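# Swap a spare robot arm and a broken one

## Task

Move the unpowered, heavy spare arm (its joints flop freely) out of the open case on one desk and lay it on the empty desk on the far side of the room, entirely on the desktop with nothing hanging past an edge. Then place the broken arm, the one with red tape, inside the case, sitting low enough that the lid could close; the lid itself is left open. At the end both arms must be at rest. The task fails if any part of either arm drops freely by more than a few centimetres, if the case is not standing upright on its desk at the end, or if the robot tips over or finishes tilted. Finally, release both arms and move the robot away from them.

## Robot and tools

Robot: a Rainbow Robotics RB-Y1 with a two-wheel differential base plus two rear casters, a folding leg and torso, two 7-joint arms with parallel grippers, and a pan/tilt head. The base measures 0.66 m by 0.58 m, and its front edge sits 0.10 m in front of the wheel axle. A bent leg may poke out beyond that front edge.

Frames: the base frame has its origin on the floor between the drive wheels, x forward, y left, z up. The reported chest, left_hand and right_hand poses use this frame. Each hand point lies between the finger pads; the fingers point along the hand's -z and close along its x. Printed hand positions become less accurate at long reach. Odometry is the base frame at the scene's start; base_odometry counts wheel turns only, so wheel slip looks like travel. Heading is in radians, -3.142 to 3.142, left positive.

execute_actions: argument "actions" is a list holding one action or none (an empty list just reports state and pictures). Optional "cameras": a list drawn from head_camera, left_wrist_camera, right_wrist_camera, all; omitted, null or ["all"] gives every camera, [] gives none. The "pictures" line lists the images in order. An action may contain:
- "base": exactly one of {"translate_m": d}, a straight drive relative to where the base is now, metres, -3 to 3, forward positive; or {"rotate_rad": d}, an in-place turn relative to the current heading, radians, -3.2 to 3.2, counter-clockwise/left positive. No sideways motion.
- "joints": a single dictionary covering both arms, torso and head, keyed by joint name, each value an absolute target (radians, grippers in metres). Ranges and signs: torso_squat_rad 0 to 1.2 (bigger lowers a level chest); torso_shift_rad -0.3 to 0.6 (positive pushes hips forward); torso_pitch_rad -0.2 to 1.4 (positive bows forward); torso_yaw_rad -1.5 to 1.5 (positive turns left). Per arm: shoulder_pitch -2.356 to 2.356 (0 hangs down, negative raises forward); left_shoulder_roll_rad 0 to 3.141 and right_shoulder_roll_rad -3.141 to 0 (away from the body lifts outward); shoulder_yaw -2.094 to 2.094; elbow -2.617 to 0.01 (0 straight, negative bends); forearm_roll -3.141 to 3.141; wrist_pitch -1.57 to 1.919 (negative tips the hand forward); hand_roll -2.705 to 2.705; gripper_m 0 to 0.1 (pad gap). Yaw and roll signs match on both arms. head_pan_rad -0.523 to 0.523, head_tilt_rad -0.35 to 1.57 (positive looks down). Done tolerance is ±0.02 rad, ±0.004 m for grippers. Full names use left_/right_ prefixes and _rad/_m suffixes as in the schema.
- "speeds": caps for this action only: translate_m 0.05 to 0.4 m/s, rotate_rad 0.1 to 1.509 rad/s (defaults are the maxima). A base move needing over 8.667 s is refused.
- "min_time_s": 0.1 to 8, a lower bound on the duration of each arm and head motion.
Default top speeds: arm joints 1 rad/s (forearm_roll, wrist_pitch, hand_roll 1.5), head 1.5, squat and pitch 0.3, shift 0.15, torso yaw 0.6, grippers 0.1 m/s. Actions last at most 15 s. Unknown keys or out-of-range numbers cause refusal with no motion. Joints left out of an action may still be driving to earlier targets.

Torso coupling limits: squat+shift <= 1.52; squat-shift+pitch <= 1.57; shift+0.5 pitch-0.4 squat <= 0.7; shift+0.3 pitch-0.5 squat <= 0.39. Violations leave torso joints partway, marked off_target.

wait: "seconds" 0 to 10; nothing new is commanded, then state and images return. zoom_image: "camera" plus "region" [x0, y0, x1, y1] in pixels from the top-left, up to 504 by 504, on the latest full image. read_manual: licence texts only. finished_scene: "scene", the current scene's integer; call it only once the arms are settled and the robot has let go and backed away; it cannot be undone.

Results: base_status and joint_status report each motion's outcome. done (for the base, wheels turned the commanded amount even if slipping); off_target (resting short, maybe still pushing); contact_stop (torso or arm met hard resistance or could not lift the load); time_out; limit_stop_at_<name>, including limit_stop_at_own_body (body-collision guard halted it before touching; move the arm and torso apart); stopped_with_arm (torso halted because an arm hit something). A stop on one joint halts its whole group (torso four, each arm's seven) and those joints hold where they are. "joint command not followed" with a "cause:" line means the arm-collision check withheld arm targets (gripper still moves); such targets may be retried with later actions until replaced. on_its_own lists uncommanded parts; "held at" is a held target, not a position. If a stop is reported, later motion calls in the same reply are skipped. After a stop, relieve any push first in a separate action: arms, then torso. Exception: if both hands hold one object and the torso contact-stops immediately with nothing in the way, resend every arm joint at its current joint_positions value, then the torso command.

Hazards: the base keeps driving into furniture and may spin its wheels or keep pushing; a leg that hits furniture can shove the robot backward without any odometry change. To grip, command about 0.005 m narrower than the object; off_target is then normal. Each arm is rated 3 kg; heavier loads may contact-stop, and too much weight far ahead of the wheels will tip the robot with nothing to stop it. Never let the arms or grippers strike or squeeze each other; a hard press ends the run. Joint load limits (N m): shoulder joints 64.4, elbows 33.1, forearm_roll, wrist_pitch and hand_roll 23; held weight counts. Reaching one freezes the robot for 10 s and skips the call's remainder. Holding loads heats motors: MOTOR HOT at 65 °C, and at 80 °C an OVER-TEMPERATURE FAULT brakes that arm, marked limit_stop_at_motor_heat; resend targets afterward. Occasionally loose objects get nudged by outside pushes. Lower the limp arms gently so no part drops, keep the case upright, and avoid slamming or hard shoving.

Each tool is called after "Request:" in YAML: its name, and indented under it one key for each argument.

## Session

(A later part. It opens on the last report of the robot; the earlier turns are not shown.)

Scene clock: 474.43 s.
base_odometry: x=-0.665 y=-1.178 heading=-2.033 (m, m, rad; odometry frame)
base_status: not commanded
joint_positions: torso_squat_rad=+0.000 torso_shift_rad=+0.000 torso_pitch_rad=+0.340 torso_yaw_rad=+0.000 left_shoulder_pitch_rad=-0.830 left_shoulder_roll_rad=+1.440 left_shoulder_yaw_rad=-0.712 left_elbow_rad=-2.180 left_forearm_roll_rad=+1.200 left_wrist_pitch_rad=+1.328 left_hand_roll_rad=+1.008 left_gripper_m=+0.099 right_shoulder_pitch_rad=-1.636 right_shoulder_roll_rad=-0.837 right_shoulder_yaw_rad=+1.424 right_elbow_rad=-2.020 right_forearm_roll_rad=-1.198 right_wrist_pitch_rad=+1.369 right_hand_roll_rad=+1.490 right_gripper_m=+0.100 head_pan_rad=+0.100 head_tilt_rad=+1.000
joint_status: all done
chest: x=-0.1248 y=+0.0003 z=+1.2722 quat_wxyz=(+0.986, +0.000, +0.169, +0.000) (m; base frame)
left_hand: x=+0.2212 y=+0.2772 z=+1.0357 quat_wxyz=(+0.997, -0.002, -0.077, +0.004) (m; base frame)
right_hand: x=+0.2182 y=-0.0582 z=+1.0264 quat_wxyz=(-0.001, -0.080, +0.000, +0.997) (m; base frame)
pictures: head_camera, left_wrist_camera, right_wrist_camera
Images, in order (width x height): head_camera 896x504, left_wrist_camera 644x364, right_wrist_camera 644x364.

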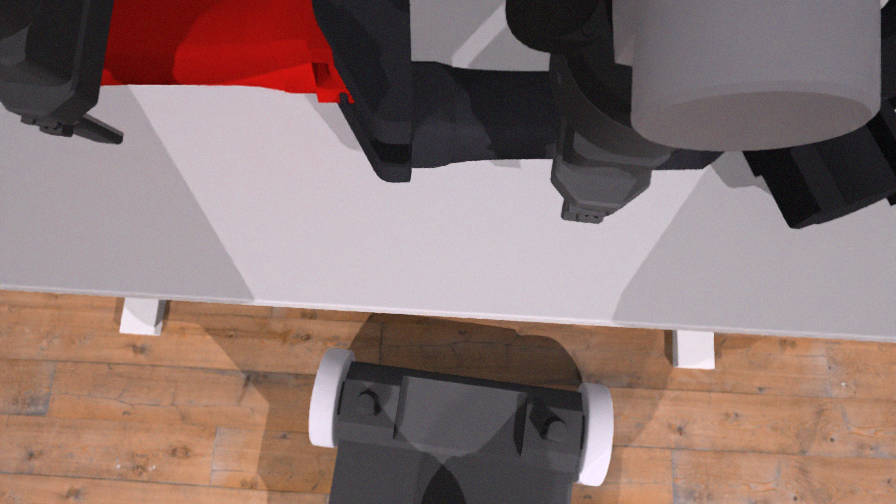

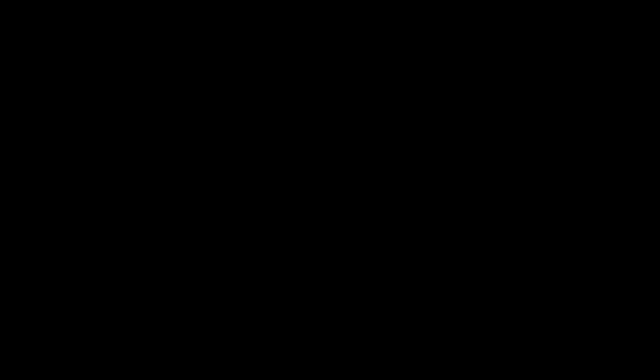

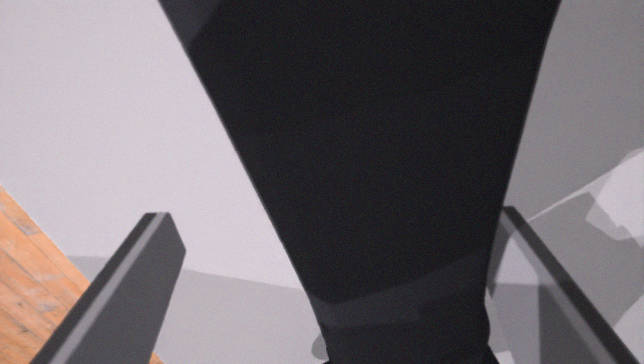

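Request:
execute_actions:
  actions:
    - {"base":{"translate_m":0.025},"joints":{"right_shoulder_pitch_rad":-1.59}}
  cameras: ["right_wrist_camera"]

Request:
execute_actions:
  actions:
    - {"joints":{"torso_pitch_rad":0.375}}

Scene clock: 481.37 s.
base_odometry: x=-0.676 y=-1.201 heading=-2.032 (m, m, rad; odometry frame)
base_status: done
joint_positions: torso_squat_rad=+0.000 torso_shift_rad=+0.000 torso_pitch_rad=+0.340 torso_yaw_rad=+0.000 left_shoulder_pitch_rad=-0.830 left_shoulder_roll_rad=+1.440 left_shoulder_yaw_rad=-0.712 left_elbow_rad=-2.180 left_forearm_roll_rad=+1.200 left_wrist_pitch_rad=+1.328 left_hand_roll_rad=+1.008 left_gripper_m=+0.099 right_shoulder_pitch_rad=-1.590 right_shoulder_roll_rad=-0.837 right_shoulder_yaw_rad=+1.424 right_elbow_rad=-2.020 right_forearm_roll_rad=-1.198 right_wrist_pitch_rad=+1.369 right_hand_roll_rad=+1.490 right_gripper_m=+0.100 head_pan_rad=+0.100 head_tilt_rad=+1.000
joint_status: all done
chest: x=-0.1250 y=+0.0001 z=+1.2722 quat_wxyz=(+0.986, +0.000, +0.169, +0.000) (m; base frame)
left_hand: x=+0.2213 y=+0.2772 z=+1.0363 quat_wxyz=(+0.997, -0.001, -0.078, +0.004) (m; base frame)
right_hand: x=+0.2063 y=-0.0645 z=+1.0124 quat_wxyz=(+0.007, -0.059, +0.003, +0.998) (m; base frame)
pictures: right_wrist_camera
Images, in order (width x height): right_wrist_camera 644x364.

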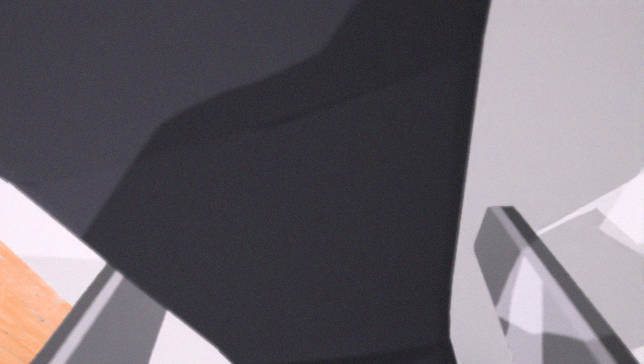

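Scene clock: 482.37 s.
base_odometry: x=-0.676 y=-1.201 heading=-2.032 (m, m, rad; odometry frame)
base_status: not commanded
joint_positions: torso_squat_rad=+0.001 torso_shift_rad=-0.002 torso_pitch_rad=+0.349 torso_yaw_rad=+0.000 left_shoulder_pitch_rad=-0.833 left_shoulder_roll_rad=+1.441 left_shoulder_yaw_rad=-0.709 left_elbow_rad=-2.181 left_forearm_roll_rad=+1.200 left_wrist_pitch_rad=+1.328 left_hand_roll_rad=+1.008 left_gripper_m=+0.099 right_shoulder_pitch_rad=-1.590 right_shoulder_roll_rad=-0.837 right_shoulder_yaw_rad=+1.424 right_elbow_rad=-2.020 right_forearm_roll_rad=-1.198 right_wrist_pitch_rad=+1.369 right_hand_roll_rad=+1.490 right_gripper_m=+0.100 head_pan_rad=+0.100 head_tilt_rad=+1.000
joint_status: torso_pitch_rad contact_stop (moved +0.010 of +0.035)
on_its_own: torso_pitch_rad is held at +0.351, not at your +0.375, since a contact_stop
chest: x=-0.1233 y=-0.0001 z=+1.2712 quat_wxyz=(+0.985, +0.000, +0.174, +0.000) (m; base frame)
left_hand: x=+0.2220 y=+0.2771 z=+1.0335 quat_wxyz=(+0.997, -0.001, -0.075, +0.004) (m; base frame)
right_hand: x=+0.2054 y=-0.0646 z=+1.0080 quat_wxyz=(+0.007, -0.054, +0.003, +0.999) (m; base frame)
pictures: head_camera, left_wrist_camera, right_wrist_camera
Images, in order (width x height): head_camera 896x504, left_wrist_camera 644x364, right_wrist_camera 644x364.

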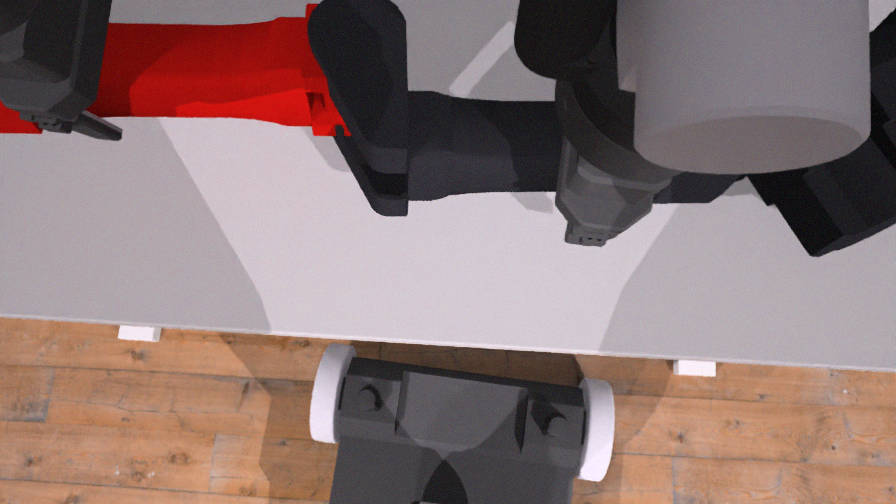

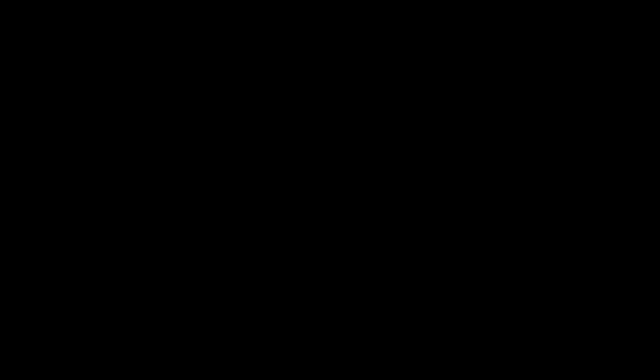

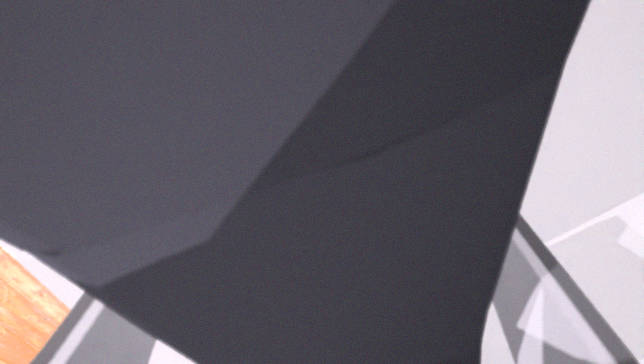

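Request:
execute_actions:
  actions:
    - {"joints":{"torso_pitch_rad":0.342,"right_shoulder_pitch_rad":-1.565}}
  cameras: []

Request:
execute_actions:
  actions:
    - {"joints":{"left_gripper_m":0.02,"right_gripper_m":0.02}}

Request:
execute_actions:
  actions:
    - {"joints":{"torso_pitch_rad":0.25,"head_tilt_rad":0.9,"head_pan_rad":0.3}}

Scene clock: 490.50 s.
base_odometry: x=-0.676 y=-1.201 heading=-2.032 (m, m, rad; odometry frame)
base_status: not commanded
joint_positions: torso_squat_rad=+0.000 torso_shift_rad=-0.001 torso_pitch_rad=+0.342 torso_yaw_rad=+0.000 left_shoulder_pitch_rad=-0.830 left_shoulder_roll_rad=+1.440 left_shoulder_yaw_rad=-0.712 left_elbow_rad=-2.180 left_forearm_roll_rad=+1.200 left_wrist_pitch_rad=+1.328 left_hand_roll_rad=+1.008 left_gripper_m=+0.099 right_shoulder_pitch_rad=-1.565 right_shoulder_roll_rad=-0.837 right_shoulder_yaw_rad=+1.424 right_elbow_rad=-2.020 right_forearm_roll_rad=-1.198 right_wrist_pitch_rad=+1.369 right_hand_roll_rad=+1.490 right_gripper_m=+0.100 head_pan_rad=+0.100 head_tilt_rad=+1.000
joint_status: all done
chest: x=-0.1252 y=+0.0001 z=+1.2720 quat_wxyz=(+0.985, +0.000, +0.170, +0.000) (m; base frame)
left_hand: x=+0.2205 y=+0.2774 z=+1.0353 quat_wxyz=(+0.997, -0.001, -0.077, +0.004) (m; base frame)
right_hand: x=+0.1988 y=-0.0678 z=+1.0039 quat_wxyz=(+0.010, -0.046, +0.004, +0.999) (m; base frame)
pictures: none
No camera images: the call's "cameras" was empty. Leave "cameras" out to get every camera's image.

Scene clock: 491.77 s.
base_odometry: x=-0.676 y=-1.201 heading=-2.032 (m, m, rad; odometry frame)
base_status: not commanded
joint_positions: torso_squat_rad=+0.000 torso_shift_rad=-0.001 torso_pitch_rad=+0.342 torso_yaw_rad=+0.000 left_shoulder_pitch_rad=-0.830 left_shoulder_roll_rad=+1.440 left_shoulder_yaw_rad=-0.712 left_elbow_rad=-2.180 left_forearm_roll_rad=+1.200 left_wrist_pitch_rad=+1.328 left_hand_roll_rad=+1.008 left_gripper_m=+0.059 right_shoulder_pitch_rad=-1.566 right_shoulder_roll_rad=-0.838 right_shoulder_yaw_rad=+1.423 right_elbow_rad=-2.020 right_forearm_roll_rad=-1.198 right_wrist_pitch_rad=+1.369 right_hand_roll_rad=+1.490 right_gripper_m=+0.061 head_pan_rad=+0.100 head_tilt_rad=+1.000
joint_status: left_gripper_m off_target (ended at +0.059, target +0.020); right_gripper_m off_target (ended at +0.061, target +0.020)
chest: x=-0.1252 y=+0.0001 z=+1.2720 quat_wxyz=(+0.985, +0.000, +0.170, +0.000) (m; base frame)
left_hand: x=+0.2200 y=+0.2773 z=+1.0348 quat_wxyz=(+0.997, -0.001, -0.076, +0.004) (m; base frame)
right_hand: x=+0.1993 y=-0.0678 z=+1.0043 quat_wxyz=(+0.010, -0.047, +0.004, +0.999) (m; base frame)
pictures: head_camera, left_wrist_camera, right_wrist_camera
Images, in order (width x height): head_camera 896x504, left_wrist_camera 644x364, right_wrist_camera 644x364.

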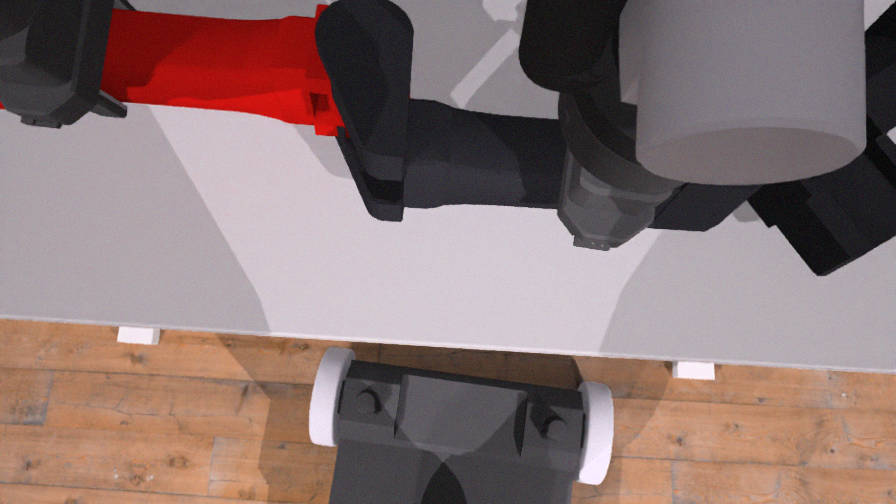

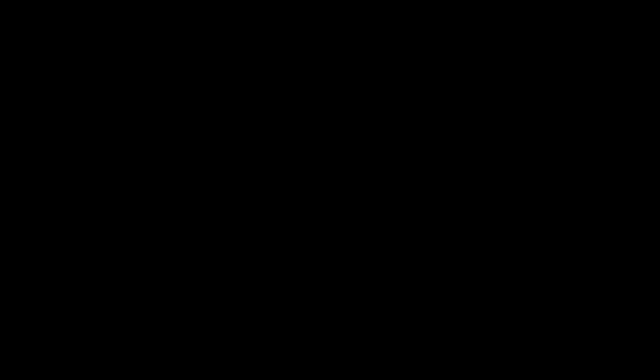

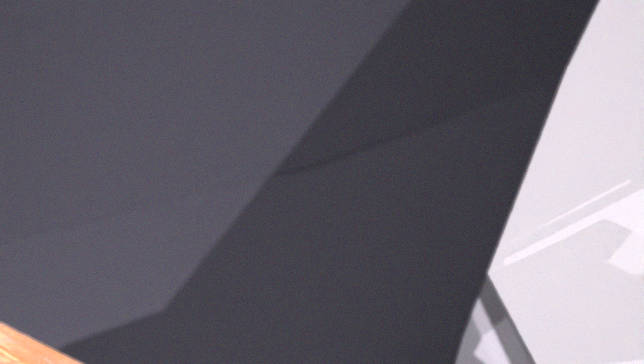

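Scene clock: 492.87 s.
base_odometry: x=-0.676 y=-1.201 heading=-2.032 (m, m, rad; odometry frame)
base_status: not commanded
joint_positions: torso_squat_rad=+0.000 torso_shift_rad=-0.001 torso_pitch_rad=+0.251 torso_yaw_rad=+0.000 left_shoulder_pitch_rad=-0.829 left_shoulder_roll_rad=+1.439 left_shoulder_yaw_rad=-0.713 left_elbow_rad=-2.180 left_forearm_roll_rad=+1.200 left_wrist_pitch_rad=+1.328 left_hand_roll_rad=+1.008 left_gripper_m=+0.057 right_shoulder_pitch_rad=-1.563 right_shoulder_roll_rad=-0.836 right_shoulder_yaw_rad=+1.425 right_elbow_rad=-2.020 right_forearm_roll_rad=-1.198 right_wrist_pitch_rad=+1.369 right_hand_roll_rad=+1.490 right_gripper_m=+0.058 head_pan_rad=+0.300 head_tilt_rad=+0.900
joint_status: all done
chest: x=-0.1517 y=+0.0003 z=+1.2802 quat_wxyz=(+0.992, +0.000, +0.125, +0.000) (m; base frame)
left_hand: x=+0.2132 y=+0.2773 z=+1.0746 quat_wxyz=(+0.993, -0.002, -0.120, +0.004) (m; base frame)
right_hand: x=+0.1940 y=-0.0680 z=+1.0414 quat_wxyz=(+0.010, -0.090, +0.005, +0.996) (m; base frame)
pictures: head_camera, left_wrist_camera, right_wrist_camera
Images, in order (width x height): head_camera 896x504, left_wrist_camera 644x364, right_wrist_camera 644x364.

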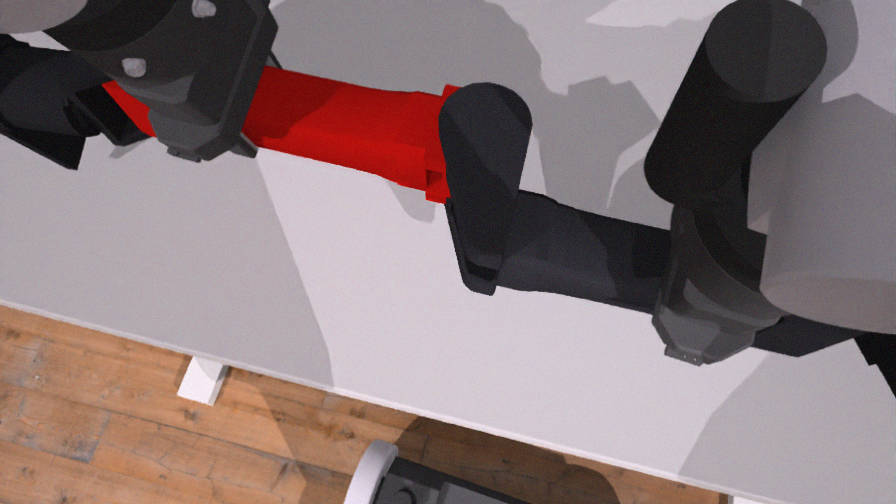

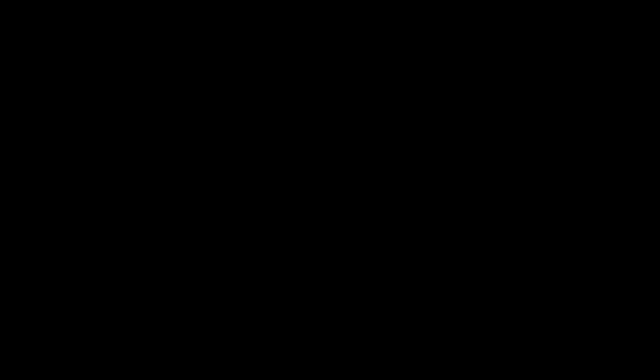

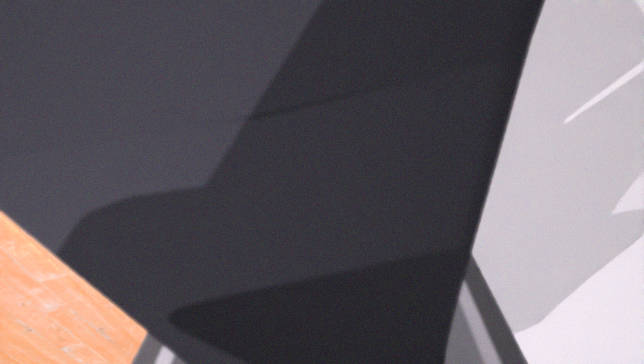

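Request:
execute_actions:
  actions:
    - {"joints":{"right_hand_roll_rad":1.38,"left_hand_roll_rad":0.95,"head_pan_rad":-0.3},"min_time_s":1}
  cameras: ["head_camera","right_wrist_camera"]

Scene clock: 498.93 s.
base_odometry: x=-0.676 y=-1.201 heading=-2.032 (m, m, rad; odometry frame)
base_status: not commanded
joint_positions: torso_squat_rad=+0.000 torso_shift_rad=-0.001 torso_pitch_rad=+0.251 torso_yaw_rad=+0.000 left_shoulder_pitch_rad=-0.829 left_shoulder_roll_rad=+1.439 left_shoulder_yaw_rad=-0.713 left_elbow_rad=-2.179 left_forearm_roll_rad=+1.200 left_wrist_pitch_rad=+1.327 left_hand_roll_rad=+0.950 left_gripper_m=+0.057 right_shoulder_pitch_rad=-1.563 right_shoulder_roll_rad=-0.835 right_shoulder_yaw_rad=+1.426 right_elbow_rad=-2.021 right_forearm_roll_rad=-1.199 right_wrist_pitch_rad=+1.369 right_hand_roll_rad=+1.381 right_gripper_m=+0.060 head_pan_rad=-0.300 head_tilt_rad=+0.900
joint_status: all done
chest: x=-0.1517 y=+0.0003 z=+1.2802 quat_wxyz=(+0.992, +0.000, +0.125, +0.000) (m; base frame)
left_hand: x=+0.2134 y=+0.2772 z=+1.0746 quat_wxyz=(+0.992, +0.001, -0.120, -0.024) (m; base frame)
right_hand: x=+0.1933 y=-0.0678 z=+1.0410 quat_wxyz=(+0.064, -0.089, +0.000, +0.994) (m; base frame)
pictures: head_camera, right_wrist_camera
Images, in order (width x height): head_camera 896x504, right_wrist_camera 644x364.

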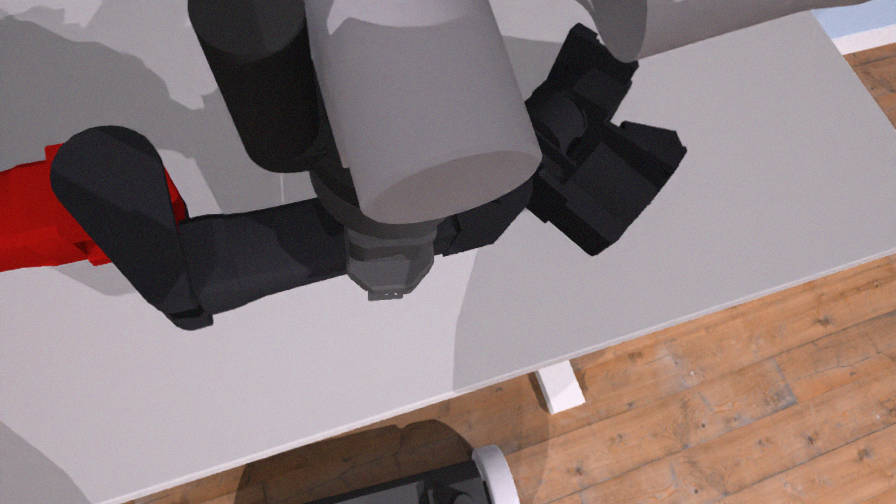

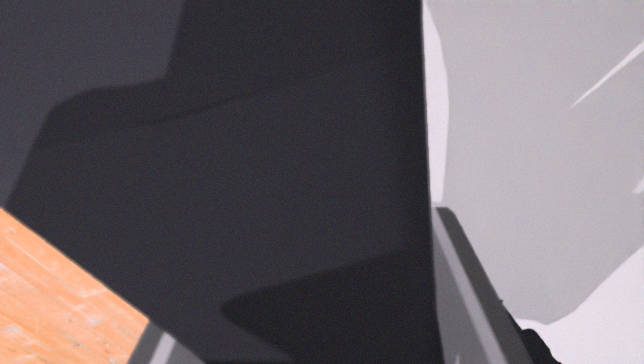

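Request:
execute_actions:
  actions:
    - {"joints":{"torso_pitch_rad":0.335,"right_hand_roll_rad":1.49,"left_hand_roll_rad":1.0}}
  cameras: ["right_wrist_camera"]

Request:
execute_actions:
  actions:
    - {"joints":{"right_gripper_m":0.095}}
  cameras: []

Request:
execute_actions:
  actions:
    - {"joints":{"right_hand_roll_rad":1.6,"right_shoulder_pitch_rad":-1.53},"min_time_s":1}
  cameras: ["head_camera","right_wrist_camera"]

Scene clock: 511.47 s.
base_odometry: x=-0.676 y=-1.201 heading=-2.032 (m, m, rad; odometry frame)
base_status: not commanded
joint_positions: torso_squat_rad=+0.001 torso_shift_rad=-0.002 torso_pitch_rad=+0.333 torso_yaw_rad=+0.000 left_shoulder_pitch_rad=-0.834 left_shoulder_roll_rad=+1.441 left_shoulder_yaw_rad=-0.708 left_elbow_rad=-2.179 left_forearm_roll_rad=+1.199 left_wrist_pitch_rad=+1.327 left_hand_roll_rad=+1.000 left_gripper_m=+0.058 right_shoulder_pitch_rad=-1.567 right_shoulder_roll_rad=-0.837 right_shoulder_yaw_rad=+1.422 right_elbow_rad=-2.021 right_forearm_roll_rad=-1.198 right_wrist_pitch_rad=+1.369 right_hand_roll_rad=+1.490 right_gripper_m=+0.059 head_pan_rad=-0.300 head_tilt_rad=+0.900
joint_status: all done
chest: x=-0.1279 y=+0.0000 z=+1.2729 quat_wxyz=(+0.986, +0.000, +0.166, +0.000) (m; base frame)
left_hand: x=+0.2224 y=+0.2770 z=+1.0414 quat_wxyz=(+0.996, -0.001, -0.085, +0.000) (m; base frame)
right_hand: x=+0.1989 y=-0.0671 z=+1.0087 quat_wxyz=(+0.010, -0.052, +0.003, +0.999) (m; base frame)
pictures: right_wrist_camera
Images, in order (width x height): right_wrist_camera 644x364.

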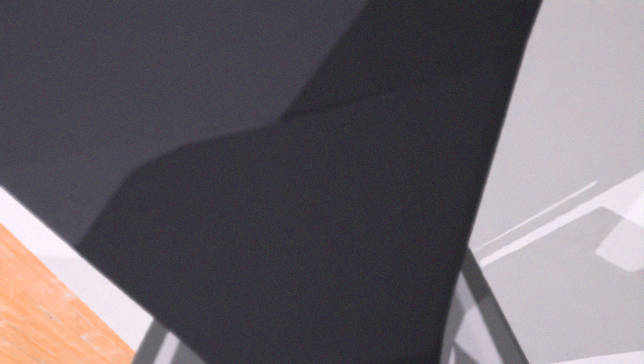

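Scene clock: 512.70 s.
base_odometry: x=-0.676 y=-1.201 heading=-2.032 (m, m, rad; odometry frame)
base_status: not commanded
joint_positions: torso_squat_rad=+0.001 torso_shift_rad=-0.002 torso_pitch_rad=+0.334 torso_yaw_rad=+0.000 left_shoulder_pitch_rad=-0.833 left_shoulder_roll_rad=+1.441 left_shoulder_yaw_rad=-0.708 left_elbow_rad=-2.180 left_forearm_roll_rad=+1.199 left_wrist_pitch_rad=+1.327 left_hand_roll_rad=+1.000 left_gripper_m=+0.058 right_shoulder_pitch_rad=-1.565 right_shoulder_roll_rad=-0.837 right_shoulder_yaw_rad=+1.423 right_elbow_rad=-2.020 right_forearm_roll_rad=-1.198 right_wrist_pitch_rad=+1.369 right_hand_roll_rad=+1.490 right_gripper_m=+0.095 head_pan_rad=-0.300 head_tilt_rad=+0.900
joint_status: all done
chest: x=-0.1276 y=+0.0000 z=+1.2728 quat_wxyz=(+0.986, +0.000, +0.166, +0.000) (m; base frame)
left_hand: x=+0.2222 y=+0.2771 z=+1.0408 quat_wxyz=(+0.996, -0.001, -0.084, +0.000) (m; base frame)
right_hand: x=+0.1985 y=-0.0679 z=+1.0073 quat_wxyz=(+0.010, -0.050, +0.004, +0.999) (m; base frame)
pictures: none
No camera images: the call's "cameras" was empty. Leave "cameras" out to get every camera's image.

Scene clock: 514.00 s.
base_odometry: x=-0.676 y=-1.201 heading=-2.032 (m, m, rad; odometry frame)
base_status: not commanded
joint_positions: torso_squat_rad=+0.001 torso_shift_rad=-0.002 torso_pitch_rad=+0.333 torso_yaw_rad=+0.000 left_shoulder_pitch_rad=-0.833 left_shoulder_roll_rad=+1.441 left_shoulder_yaw_rad=-0.709 left_elbow_rad=-2.180 left_forearm_roll_rad=+1.199 left_wrist_pitch_rad=+1.327 left_hand_roll_rad=+1.000 left_gripper_m=+0.058 right_shoulder_pitch_rad=-1.534 right_shoulder_roll_rad=-0.837 right_shoulder_yaw_rad=+1.420 right_elbow_rad=-2.021 right_forearm_roll_rad=-1.198 right_wrist_pitch_rad=+1.369 right_hand_roll_rad=+1.600 right_gripper_m=+0.095 head_pan_rad=-0.300 head_tilt_rad=+0.900
joint_status: all done
chest: x=-0.1280 y=+0.0001 z=+1.2729 quat_wxyz=(+0.986, +0.000, +0.166, +0.000) (m; base frame)
left_hand: x=+0.2218 y=+0.2769 z=+1.0409 quat_wxyz=(+0.996, -0.002, -0.084, +0.000) (m; base frame)
right_hand: x=+0.1902 y=-0.0712 z=+0.9993 quat_wxyz=(-0.040, -0.036, +0.007, +0.999) (m; base frame)
pictures: head_camera, right_wrist_camera
Images, in order (width x height): head_camera 896x504, right_wrist_camera 644x364.

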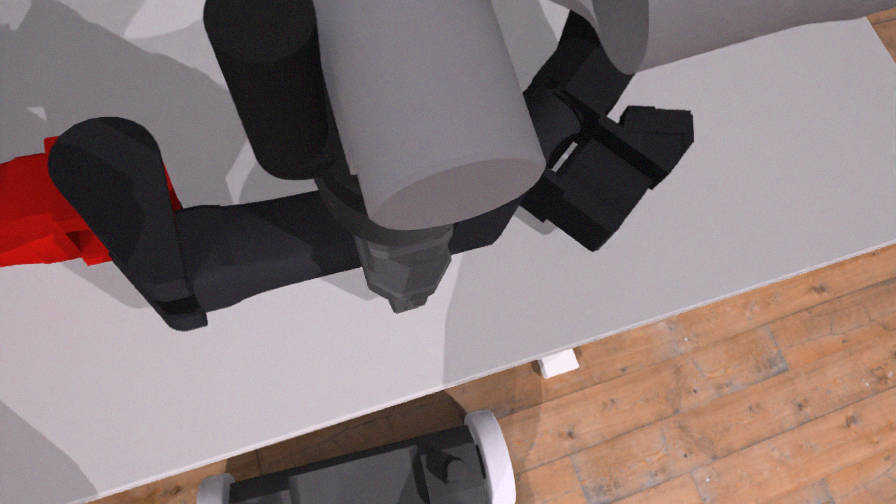

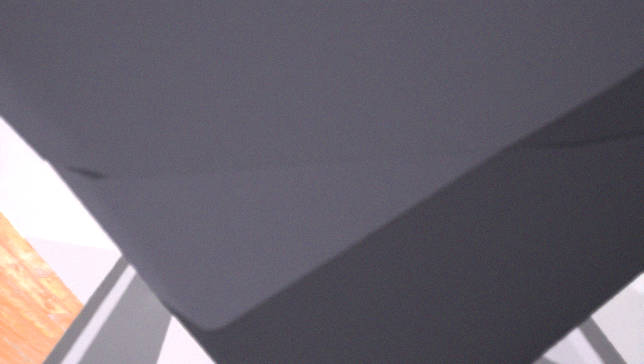

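Request:
execute_actions:
  actions:
    - {"joints":{"right_hand_roll_rad":1.56,"right_shoulder_pitch_rad":-1.535,"right_gripper_m":0.02,"left_gripper_m":0.08,"left_shoulder_pitch_rad":-0.815}}
  cameras: []

Request:
execute_actions:
  actions:
    - {"joints":{"left_gripper_m":0.02}}
  cameras: ["right_wrist_camera"]

Request:
execute_actions:
  actions:
    - {"joints":{"torso_pitch_rad":0.22}}

Scene clock: 522.07 s.
base_odometry: x=-0.676 y=-1.201 heading=-2.032 (m, m, rad; odometry frame)
base_status: not commanded
joint_positions: torso_squat_rad=+0.001 torso_shift_rad=-0.002 torso_pitch_rad=+0.333 torso_yaw_rad=+0.000 left_shoulder_pitch_rad=-0.816 left_shoulder_roll_rad=+1.440 left_shoulder_yaw_rad=-0.710 left_elbow_rad=-2.180 left_forearm_roll_rad=+1.200 left_wrist_pitch_rad=+1.328 left_hand_roll_rad=+1.000 left_gripper_m=+0.080 right_shoulder_pitch_rad=-1.538 right_shoulder_roll_rad=-0.838 right_shoulder_yaw_rad=+1.421 right_elbow_rad=-2.020 right_forearm_roll_rad=-1.198 right_wrist_pitch_rad=+1.369 right_hand_roll_rad=+1.560 right_gripper_m=+0.057 head_pan_rad=-0.300 head_tilt_rad=+0.900
joint_status: right_gripper_m off_target (ended at +0.057, target +0.020); the others done
chest: x=-0.1280 y=+0.0001 z=+1.2729 quat_wxyz=(+0.986, +0.000, +0.166, +0.000) (m; base frame)
left_hand: x=+0.2158 y=+0.2790 z=+1.0354 quat_wxyz=(+0.997, +0.000, -0.075, +0.002) (m; base frame)
right_hand: x=+0.1916 y=-0.0713 z=+1.0003 quat_wxyz=(-0.020, -0.038, +0.007, +0.999) (m; base frame)
pictures: none
No camera images: the call's "cameras" was empty. Leave "cameras" out to get every camera's image.

Scene clock: 523.17 s.
base_odometry: x=-0.676 y=-1.201 heading=-2.032 (m, m, rad; odometry frame)
base_status: not commanded
joint_positions: torso_squat_rad=+0.001 torso_shift_rad=-0.002 torso_pitch_rad=+0.333 torso_yaw_rad=+0.000 left_shoulder_pitch_rad=-0.817 left_shoulder_roll_rad=+1.440 left_shoulder_yaw_rad=-0.710 left_elbow_rad=-2.180 left_forearm_roll_rad=+1.200 left_wrist_pitch_rad=+1.328 left_hand_roll_rad=+1.000 left_gripper_m=+0.058 right_shoulder_pitch_rad=-1.538 right_shoulder_roll_rad=-0.838 right_shoulder_yaw_rad=+1.421 right_elbow_rad=-2.020 right_forearm_roll_rad=-1.198 right_wrist_pitch_rad=+1.369 right_hand_roll_rad=+1.560 right_gripper_m=+0.057 head_pan_rad=-0.300 head_tilt_rad=+0.900
joint_status: left_gripper_m off_target (ended at +0.058, target +0.020)
chest: x=-0.1280 y=+0.0001 z=+1.2729 quat_wxyz=(+0.986, +0.000, +0.166, +0.000) (m; base frame)
left_hand: x=+0.2160 y=+0.2791 z=+1.0355 quat_wxyz=(+0.997, +0.000, -0.075, +0.002) (m; base frame)
right_hand: x=+0.1915 y=-0.0713 z=+1.0003 quat_wxyz=(-0.020, -0.038, +0.007, +0.999) (m; base frame)
pictures: right_wrist_camera
Images, in order (width x height): right_wrist_camera 644x364.

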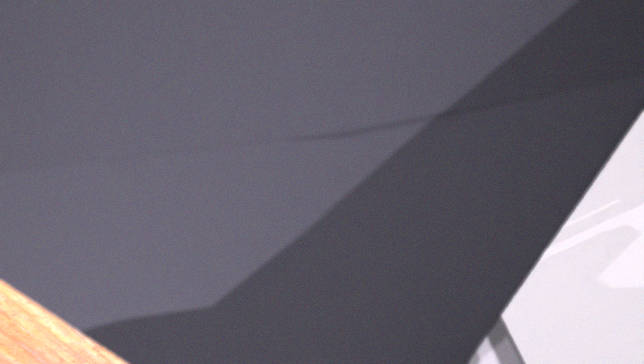

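Scene clock: 524.33 s.
base_odometry: x=-0.676 y=-1.201 heading=-2.032 (m, m, rad; odometry frame)
base_status: not commanded
joint_positions: torso_squat_rad=+0.000 torso_shift_rad=-0.001 torso_pitch_rad=+0.221 torso_yaw_rad=+0.000 left_shoulder_pitch_rad=-0.814 left_shoulder_roll_rad=+1.438 left_shoulder_yaw_rad=-0.713 left_elbow_rad=-2.180 left_forearm_roll_rad=+1.200 left_wrist_pitch_rad=+1.328 left_hand_roll_rad=+1.000 left_gripper_m=+0.056 right_shoulder_pitch_rad=-1.534 right_shoulder_roll_rad=-0.836 right_shoulder_yaw_rad=+1.425 right_elbow_rad=-2.020 right_forearm_roll_rad=-1.198 right_wrist_pitch_rad=+1.369 right_hand_roll_rad=+1.560 right_gripper_m=+0.055 head_pan_rad=-0.300 head_tilt_rad=+0.900
joint_status: all done
chest: x=-0.1608 y=+0.0003 z=+1.2824 quat_wxyz=(+0.994, +0.000, +0.110, +0.000) (m; base frame)
left_hand: x=+0.2058 y=+0.2790 z=+1.0828 quat_wxyz=(+0.992, -0.001, -0.128, +0.002) (m; base frame)
right_hand: x=+0.1848 y=-0.0719 z=+1.0445 quat_wxyz=(-0.020, -0.091, +0.009, +0.996) (m; base frame)
pictures: head_camera, left_wrist_camera, right_wrist_camera
Images, in order (width x height): head_camera 896x504, left_wrist_camera 644x364, right_wrist_camera 644x364.

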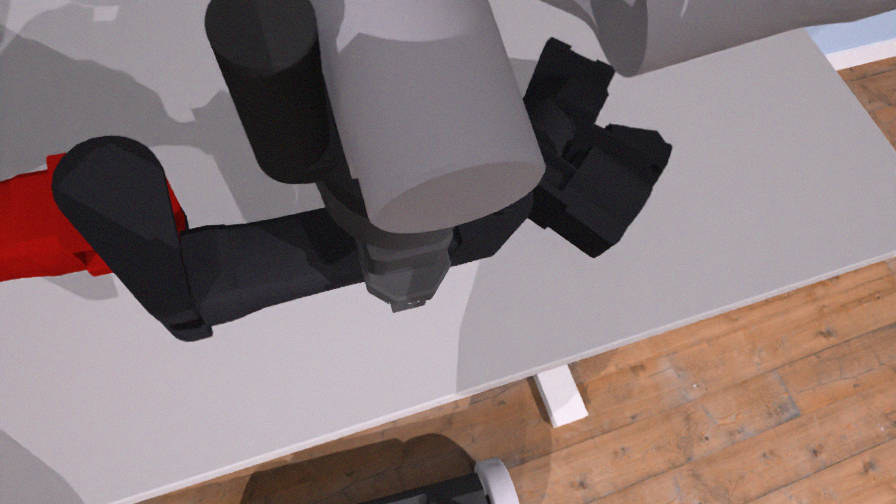

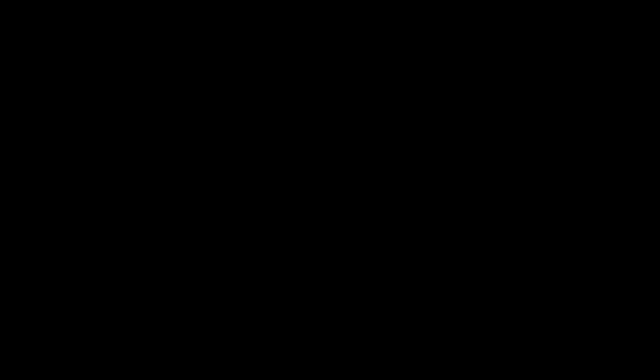

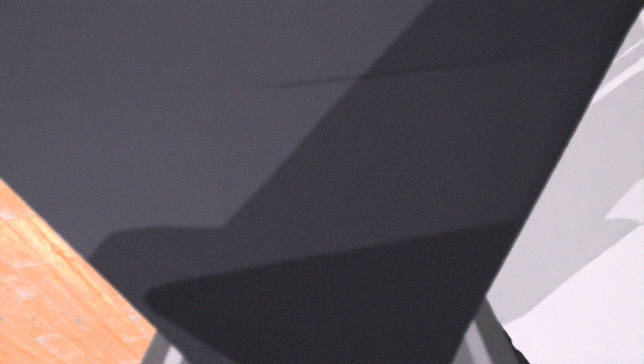

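Settled to .055/.056. Lift on, moving forward.

Request:
execute_actions:
  actions:
    - {"base":{"translate_m":0.06},"speeds":{"translate_m":0.06},"joints":{"torso_pitch_rad":0.0,"right_shoulder_pitch_rad":-1.6,"head_tilt_rad":1.05},"min_time_s":1.5}
  cameras: ["head_camera","right_wrist_camera"]

Request:
execute_actions:
  actions:
    - {"base":{"translate_m":0.06},"speeds":{"translate_m":0.06},"joints":{"torso_pitch_rad":-0.2,"right_shoulder_pitch_rad":-1.64,"head_tilt_rad":1.2},"min_time_s":1.5}
  cameras: ["head_camera","right_wrist_camera"]

Scene clock: 533.37 s.
base_odometry: x=-0.703 y=-1.255 heading=-2.031 (m, m, rad; odometry frame)
base_status: done
joint_positions: torso_squat_rad=+0.000 torso_shift_rad=-0.001 torso_pitch_rad=+0.001 torso_yaw_rad=+0.000 left_shoulder_pitch_rad=-0.813 left_shoulder_roll_rad=+1.442 left_shoulder_yaw_rad=-0.714 left_elbow_rad=-2.178 left_forearm_roll_rad=+1.199 left_wrist_pitch_rad=+1.329 left_hand_roll_rad=+1.000 left_gripper_m=+0.056 right_shoulder_pitch_rad=-1.596 right_shoulder_roll_rad=-0.838 right_shoulder_yaw_rad=+1.428 right_elbow_rad=-2.020 right_forearm_roll_rad=-1.199 right_wrist_pitch_rad=+1.371 right_hand_roll_rad=+1.560 right_gripper_m=+0.055 head_pan_rad=-0.300 head_tilt_rad=+1.050
joint_status: all done
chest: x=-0.2282 y=+0.0003 z=+1.2899 quat_wxyz=(+1.000, -0.001, +0.001, +0.000) (m; base frame)
left_hand: x=+0.1734 y=+0.2818 z=+1.1751 quat_wxyz=(+0.972, +0.002, -0.236, +0.005) (m; base frame)
right_hand: x=+0.1711 y=-0.0653 z=+1.1556 quat_wxyz=(-0.028, -0.228, +0.012, +0.973) (m; base frame)
pictures: head_camera, right_wrist_camera
Images, in order (width x height): head_camera 896x504, right_wrist_camera 644x364.

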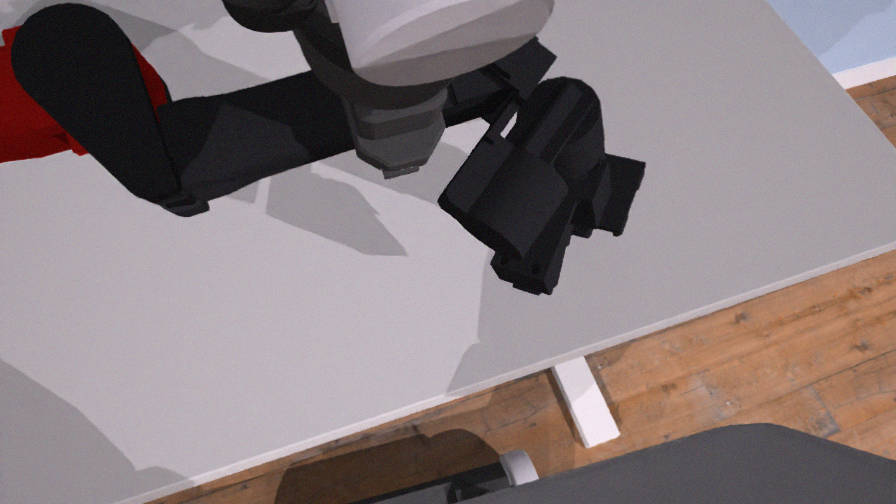

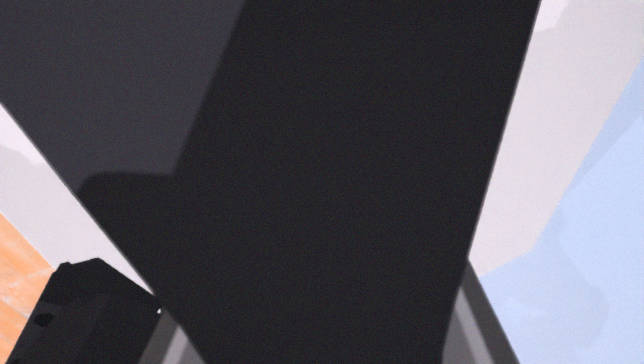

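Scene clock: 535.17 s.
base_odometry: x=-0.729 y=-1.308 heading=-2.029 (m, m, rad; odometry frame)
base_status: done
joint_positions: torso_squat_rad=+0.000 torso_shift_rad=-0.001 torso_pitch_rad=-0.199 torso_yaw_rad=+0.000 left_shoulder_pitch_rad=-0.812 left_shoulder_roll_rad=+1.443 left_shoulder_yaw_rad=-0.714 left_elbow_rad=-2.177 left_forearm_roll_rad=+1.199 left_wrist_pitch_rad=+1.330 left_hand_roll_rad=+1.000 left_gripper_m=+0.056 right_shoulder_pitch_rad=-1.635 right_shoulder_roll_rad=-0.838 right_shoulder_yaw_rad=+1.429 right_elbow_rad=-2.021 right_forearm_roll_rad=-1.200 right_wrist_pitch_rad=+1.371 right_hand_roll_rad=+1.560 right_gripper_m=+0.056 head_pan_rad=-0.300 head_tilt_rad=+1.200
joint_status: all done
chest: x=-0.2897 y=+0.0003 z=+1.2838 quat_wxyz=(+0.995, -0.001, -0.099, +0.000) (m; base frame)
left_hand: x=+0.1267 y=+0.2826 z=+1.2510 quat_wxyz=(+0.943, +0.002, -0.331, +0.006) (m; base frame)
right_hand: x=+0.1305 y=-0.0602 z=+1.2466 quat_wxyz=(-0.033, -0.340, +0.015, +0.940) (m; base frame)
pictures: head_camera, right_wrist_camera
Images, in order (width x height): head_camera 896x504, right_wrist_camera 644x364.

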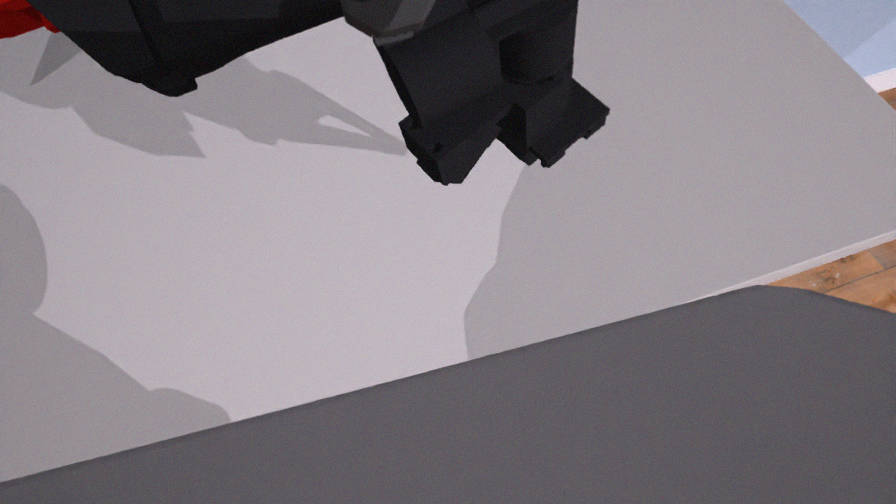

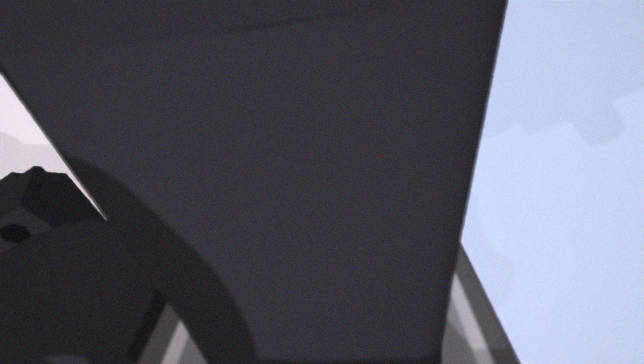

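Request:
execute_actions:
  actions:
    - {"base":{"translate_m":-0.08},"speeds":{"translate_m":0.1}}
  cameras: ["head_camera","right_wrist_camera"]

Scene clock: 541.37 s.
base_odometry: x=-0.694 y=-1.237 heading=-2.032 (m, m, rad; odometry frame)
base_status: done
joint_positions: torso_squat_rad=+0.000 torso_shift_rad=-0.001 torso_pitch_rad=-0.199 torso_yaw_rad=+0.000 left_shoulder_pitch_rad=-0.812 left_shoulder_roll_rad=+1.443 left_shoulder_yaw_rad=-0.714 left_elbow_rad=-2.177 left_forearm_roll_rad=+1.199 left_wrist_pitch_rad=+1.330 left_hand_roll_rad=+1.000 left_gripper_m=+0.056 right_shoulder_pitch_rad=-1.636 right_shoulder_roll_rad=-0.838 right_shoulder_yaw_rad=+1.429 right_elbow_rad=-2.021 right_forearm_roll_rad=-1.200 right_wrist_pitch_rad=+1.371 right_hand_roll_rad=+1.560 right_gripper_m=+0.056 head_pan_rad=-0.300 head_tilt_rad=+1.200
joint_status: not commanded
chest: x=-0.2898 y=+0.0003 z=+1.2838 quat_wxyz=(+0.995, -0.001, -0.099, +0.000) (m; base frame)
left_hand: x=+0.1265 y=+0.2826 z=+1.2510 quat_wxyz=(+0.943, +0.002, -0.331, +0.005) (m; base frame)
right_hand: x=+0.1304 y=-0.0601 z=+1.2468 quat_wxyz=(-0.033, -0.341, +0.015, +0.940) (m; base frame)
pictures: head_camera, right_wrist_camera
Images, in order (width x height): head_camera 896x504, right_wrist_camera 644x364.

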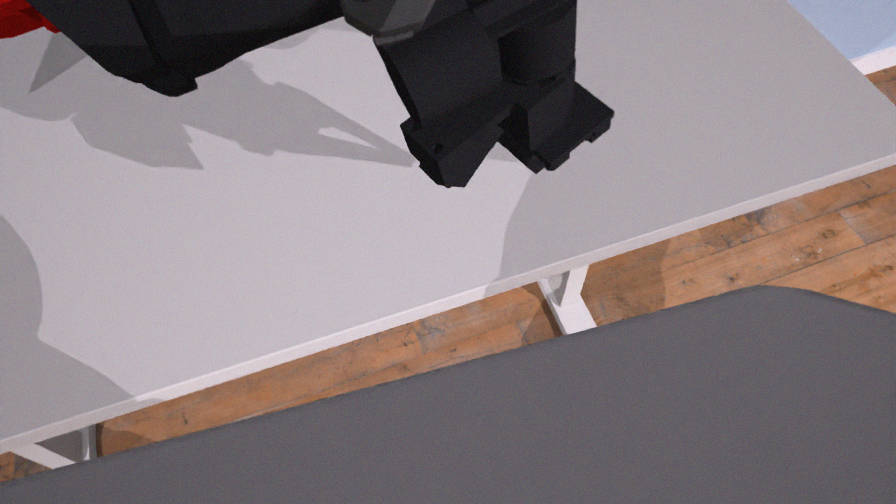

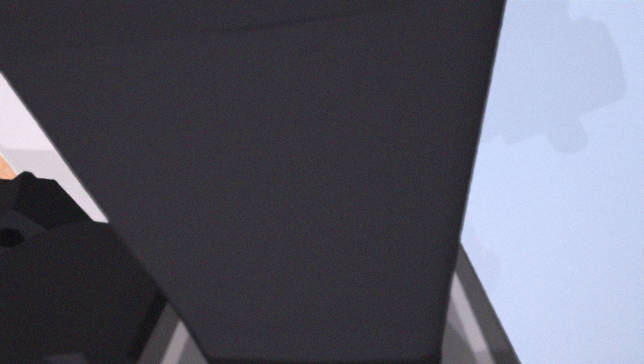

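Request:
execute_actions:
  actions:
    - {"base":{"translate_m":-1.55}}
  cameras: []

Request:
execute_actions:
  actions:
    - {"base":{"rotate_rad":1.57},"speeds":{"rotate_rad":0.8},"joints":{"head_pan_rad":0,"head_tilt_rad":0.4}}
  cameras: ["head_camera","right_wrist_camera"]

Scene clock: 553.93 s.
base_odometry: x=-0.006 y=+0.152 heading=-2.030 (m, m, rad; odometry frame)
base_status: done
joint_positions: torso_squat_rad=+0.000 torso_shift_rad=-0.001 torso_pitch_rad=-0.199 torso_yaw_rad=+0.000 left_shoulder_pitch_rad=-0.812 left_shoulder_roll_rad=+1.443 left_shoulder_yaw_rad=-0.714 left_elbow_rad=-2.177 left_forearm_roll_rad=+1.199 left_wrist_pitch_rad=+1.330 left_hand_roll_rad=+1.000 left_gripper_m=+0.056 right_shoulder_pitch_rad=-1.636 right_shoulder_roll_rad=-0.838 right_shoulder_yaw_rad=+1.429 right_elbow_rad=-2.021 right_forearm_roll_rad=-1.199 right_wrist_pitch_rad=+1.371 right_hand_roll_rad=+1.560 right_gripper_m=+0.056 head_pan_rad=-0.300 head_tilt_rad=+1.200
joint_status: not commanded
chest: x=-0.2897 y=+0.0003 z=+1.2838 quat_wxyz=(+0.995, -0.001, -0.099, +0.000) (m; base frame)
left_hand: x=+0.1265 y=+0.2826 z=+1.2508 quat_wxyz=(+0.944, +0.002, -0.331, +0.005) (m; base frame)
right_hand: x=+0.1305 y=-0.0601 z=+1.2468 quat_wxyz=(-0.033, -0.341, +0.015, +0.940) (m; base frame)
pictures: none
No camera images: the call's "cameras" was empty. Leave "cameras" out to get every camera's image.

Scene clock: 557.83 s.
base_odometry: x=-0.006 y=+0.153 heading=-0.460 (m, m, rad; odometry frame)
base_status: done
joint_positions: torso_squat_rad=+0.000 torso_shift_rad=-0.001 torso_pitch_rad=-0.199 torso_yaw_rad=+0.000 left_shoulder_pitch_rad=-0.812 left_shoulder_roll_rad=+1.443 left_shoulder_yaw_rad=-0.714 left_elbow_rad=-2.177 left_forearm_roll_rad=+1.199 left_wrist_pitch_rad=+1.330 left_hand_roll_rad=+1.000 left_gripper_m=+0.056 right_shoulder_pitch_rad=-1.636 right_shoulder_roll_rad=-0.838 right_shoulder_yaw_rad=+1.429 right_elbow_rad=-2.021 right_forearm_roll_rad=-1.199 right_wrist_pitch_rad=+1.371 right_hand_roll_rad=+1.560 right_gripper_m=+0.056 head_pan_rad=+0.000 head_tilt_rad=+0.400
joint_status: all done
chest: x=-0.2897 y=+0.0004 z=+1.2838 quat_wxyz=(+0.995, -0.001, -0.099, +0.000) (m; base frame)
left_hand: x=+0.1265 y=+0.2826 z=+1.2508 quat_wxyz=(+0.944, +0.002, -0.331, +0.005) (m; base frame)
right_hand: x=+0.1304 y=-0.0601 z=+1.2468 quat_wxyz=(-0.033, -0.341, +0.015, +0.940) (m; base frame)
pictures: head_camera, right_wrist_camera
Images, in order (width x height): head_camera 896x504, right_wrist_camera 644x364.

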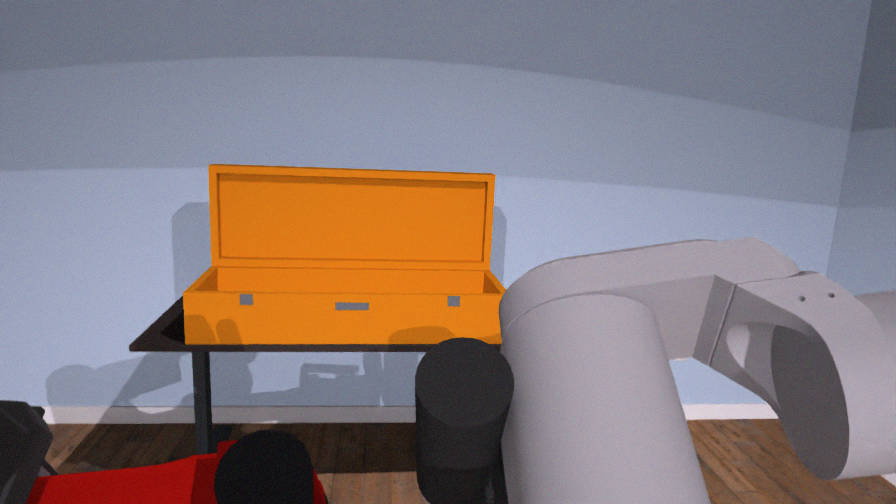

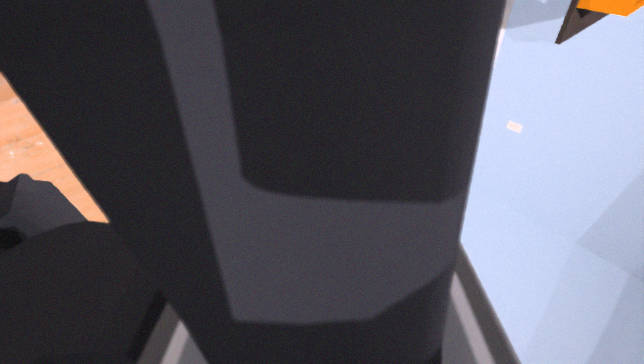

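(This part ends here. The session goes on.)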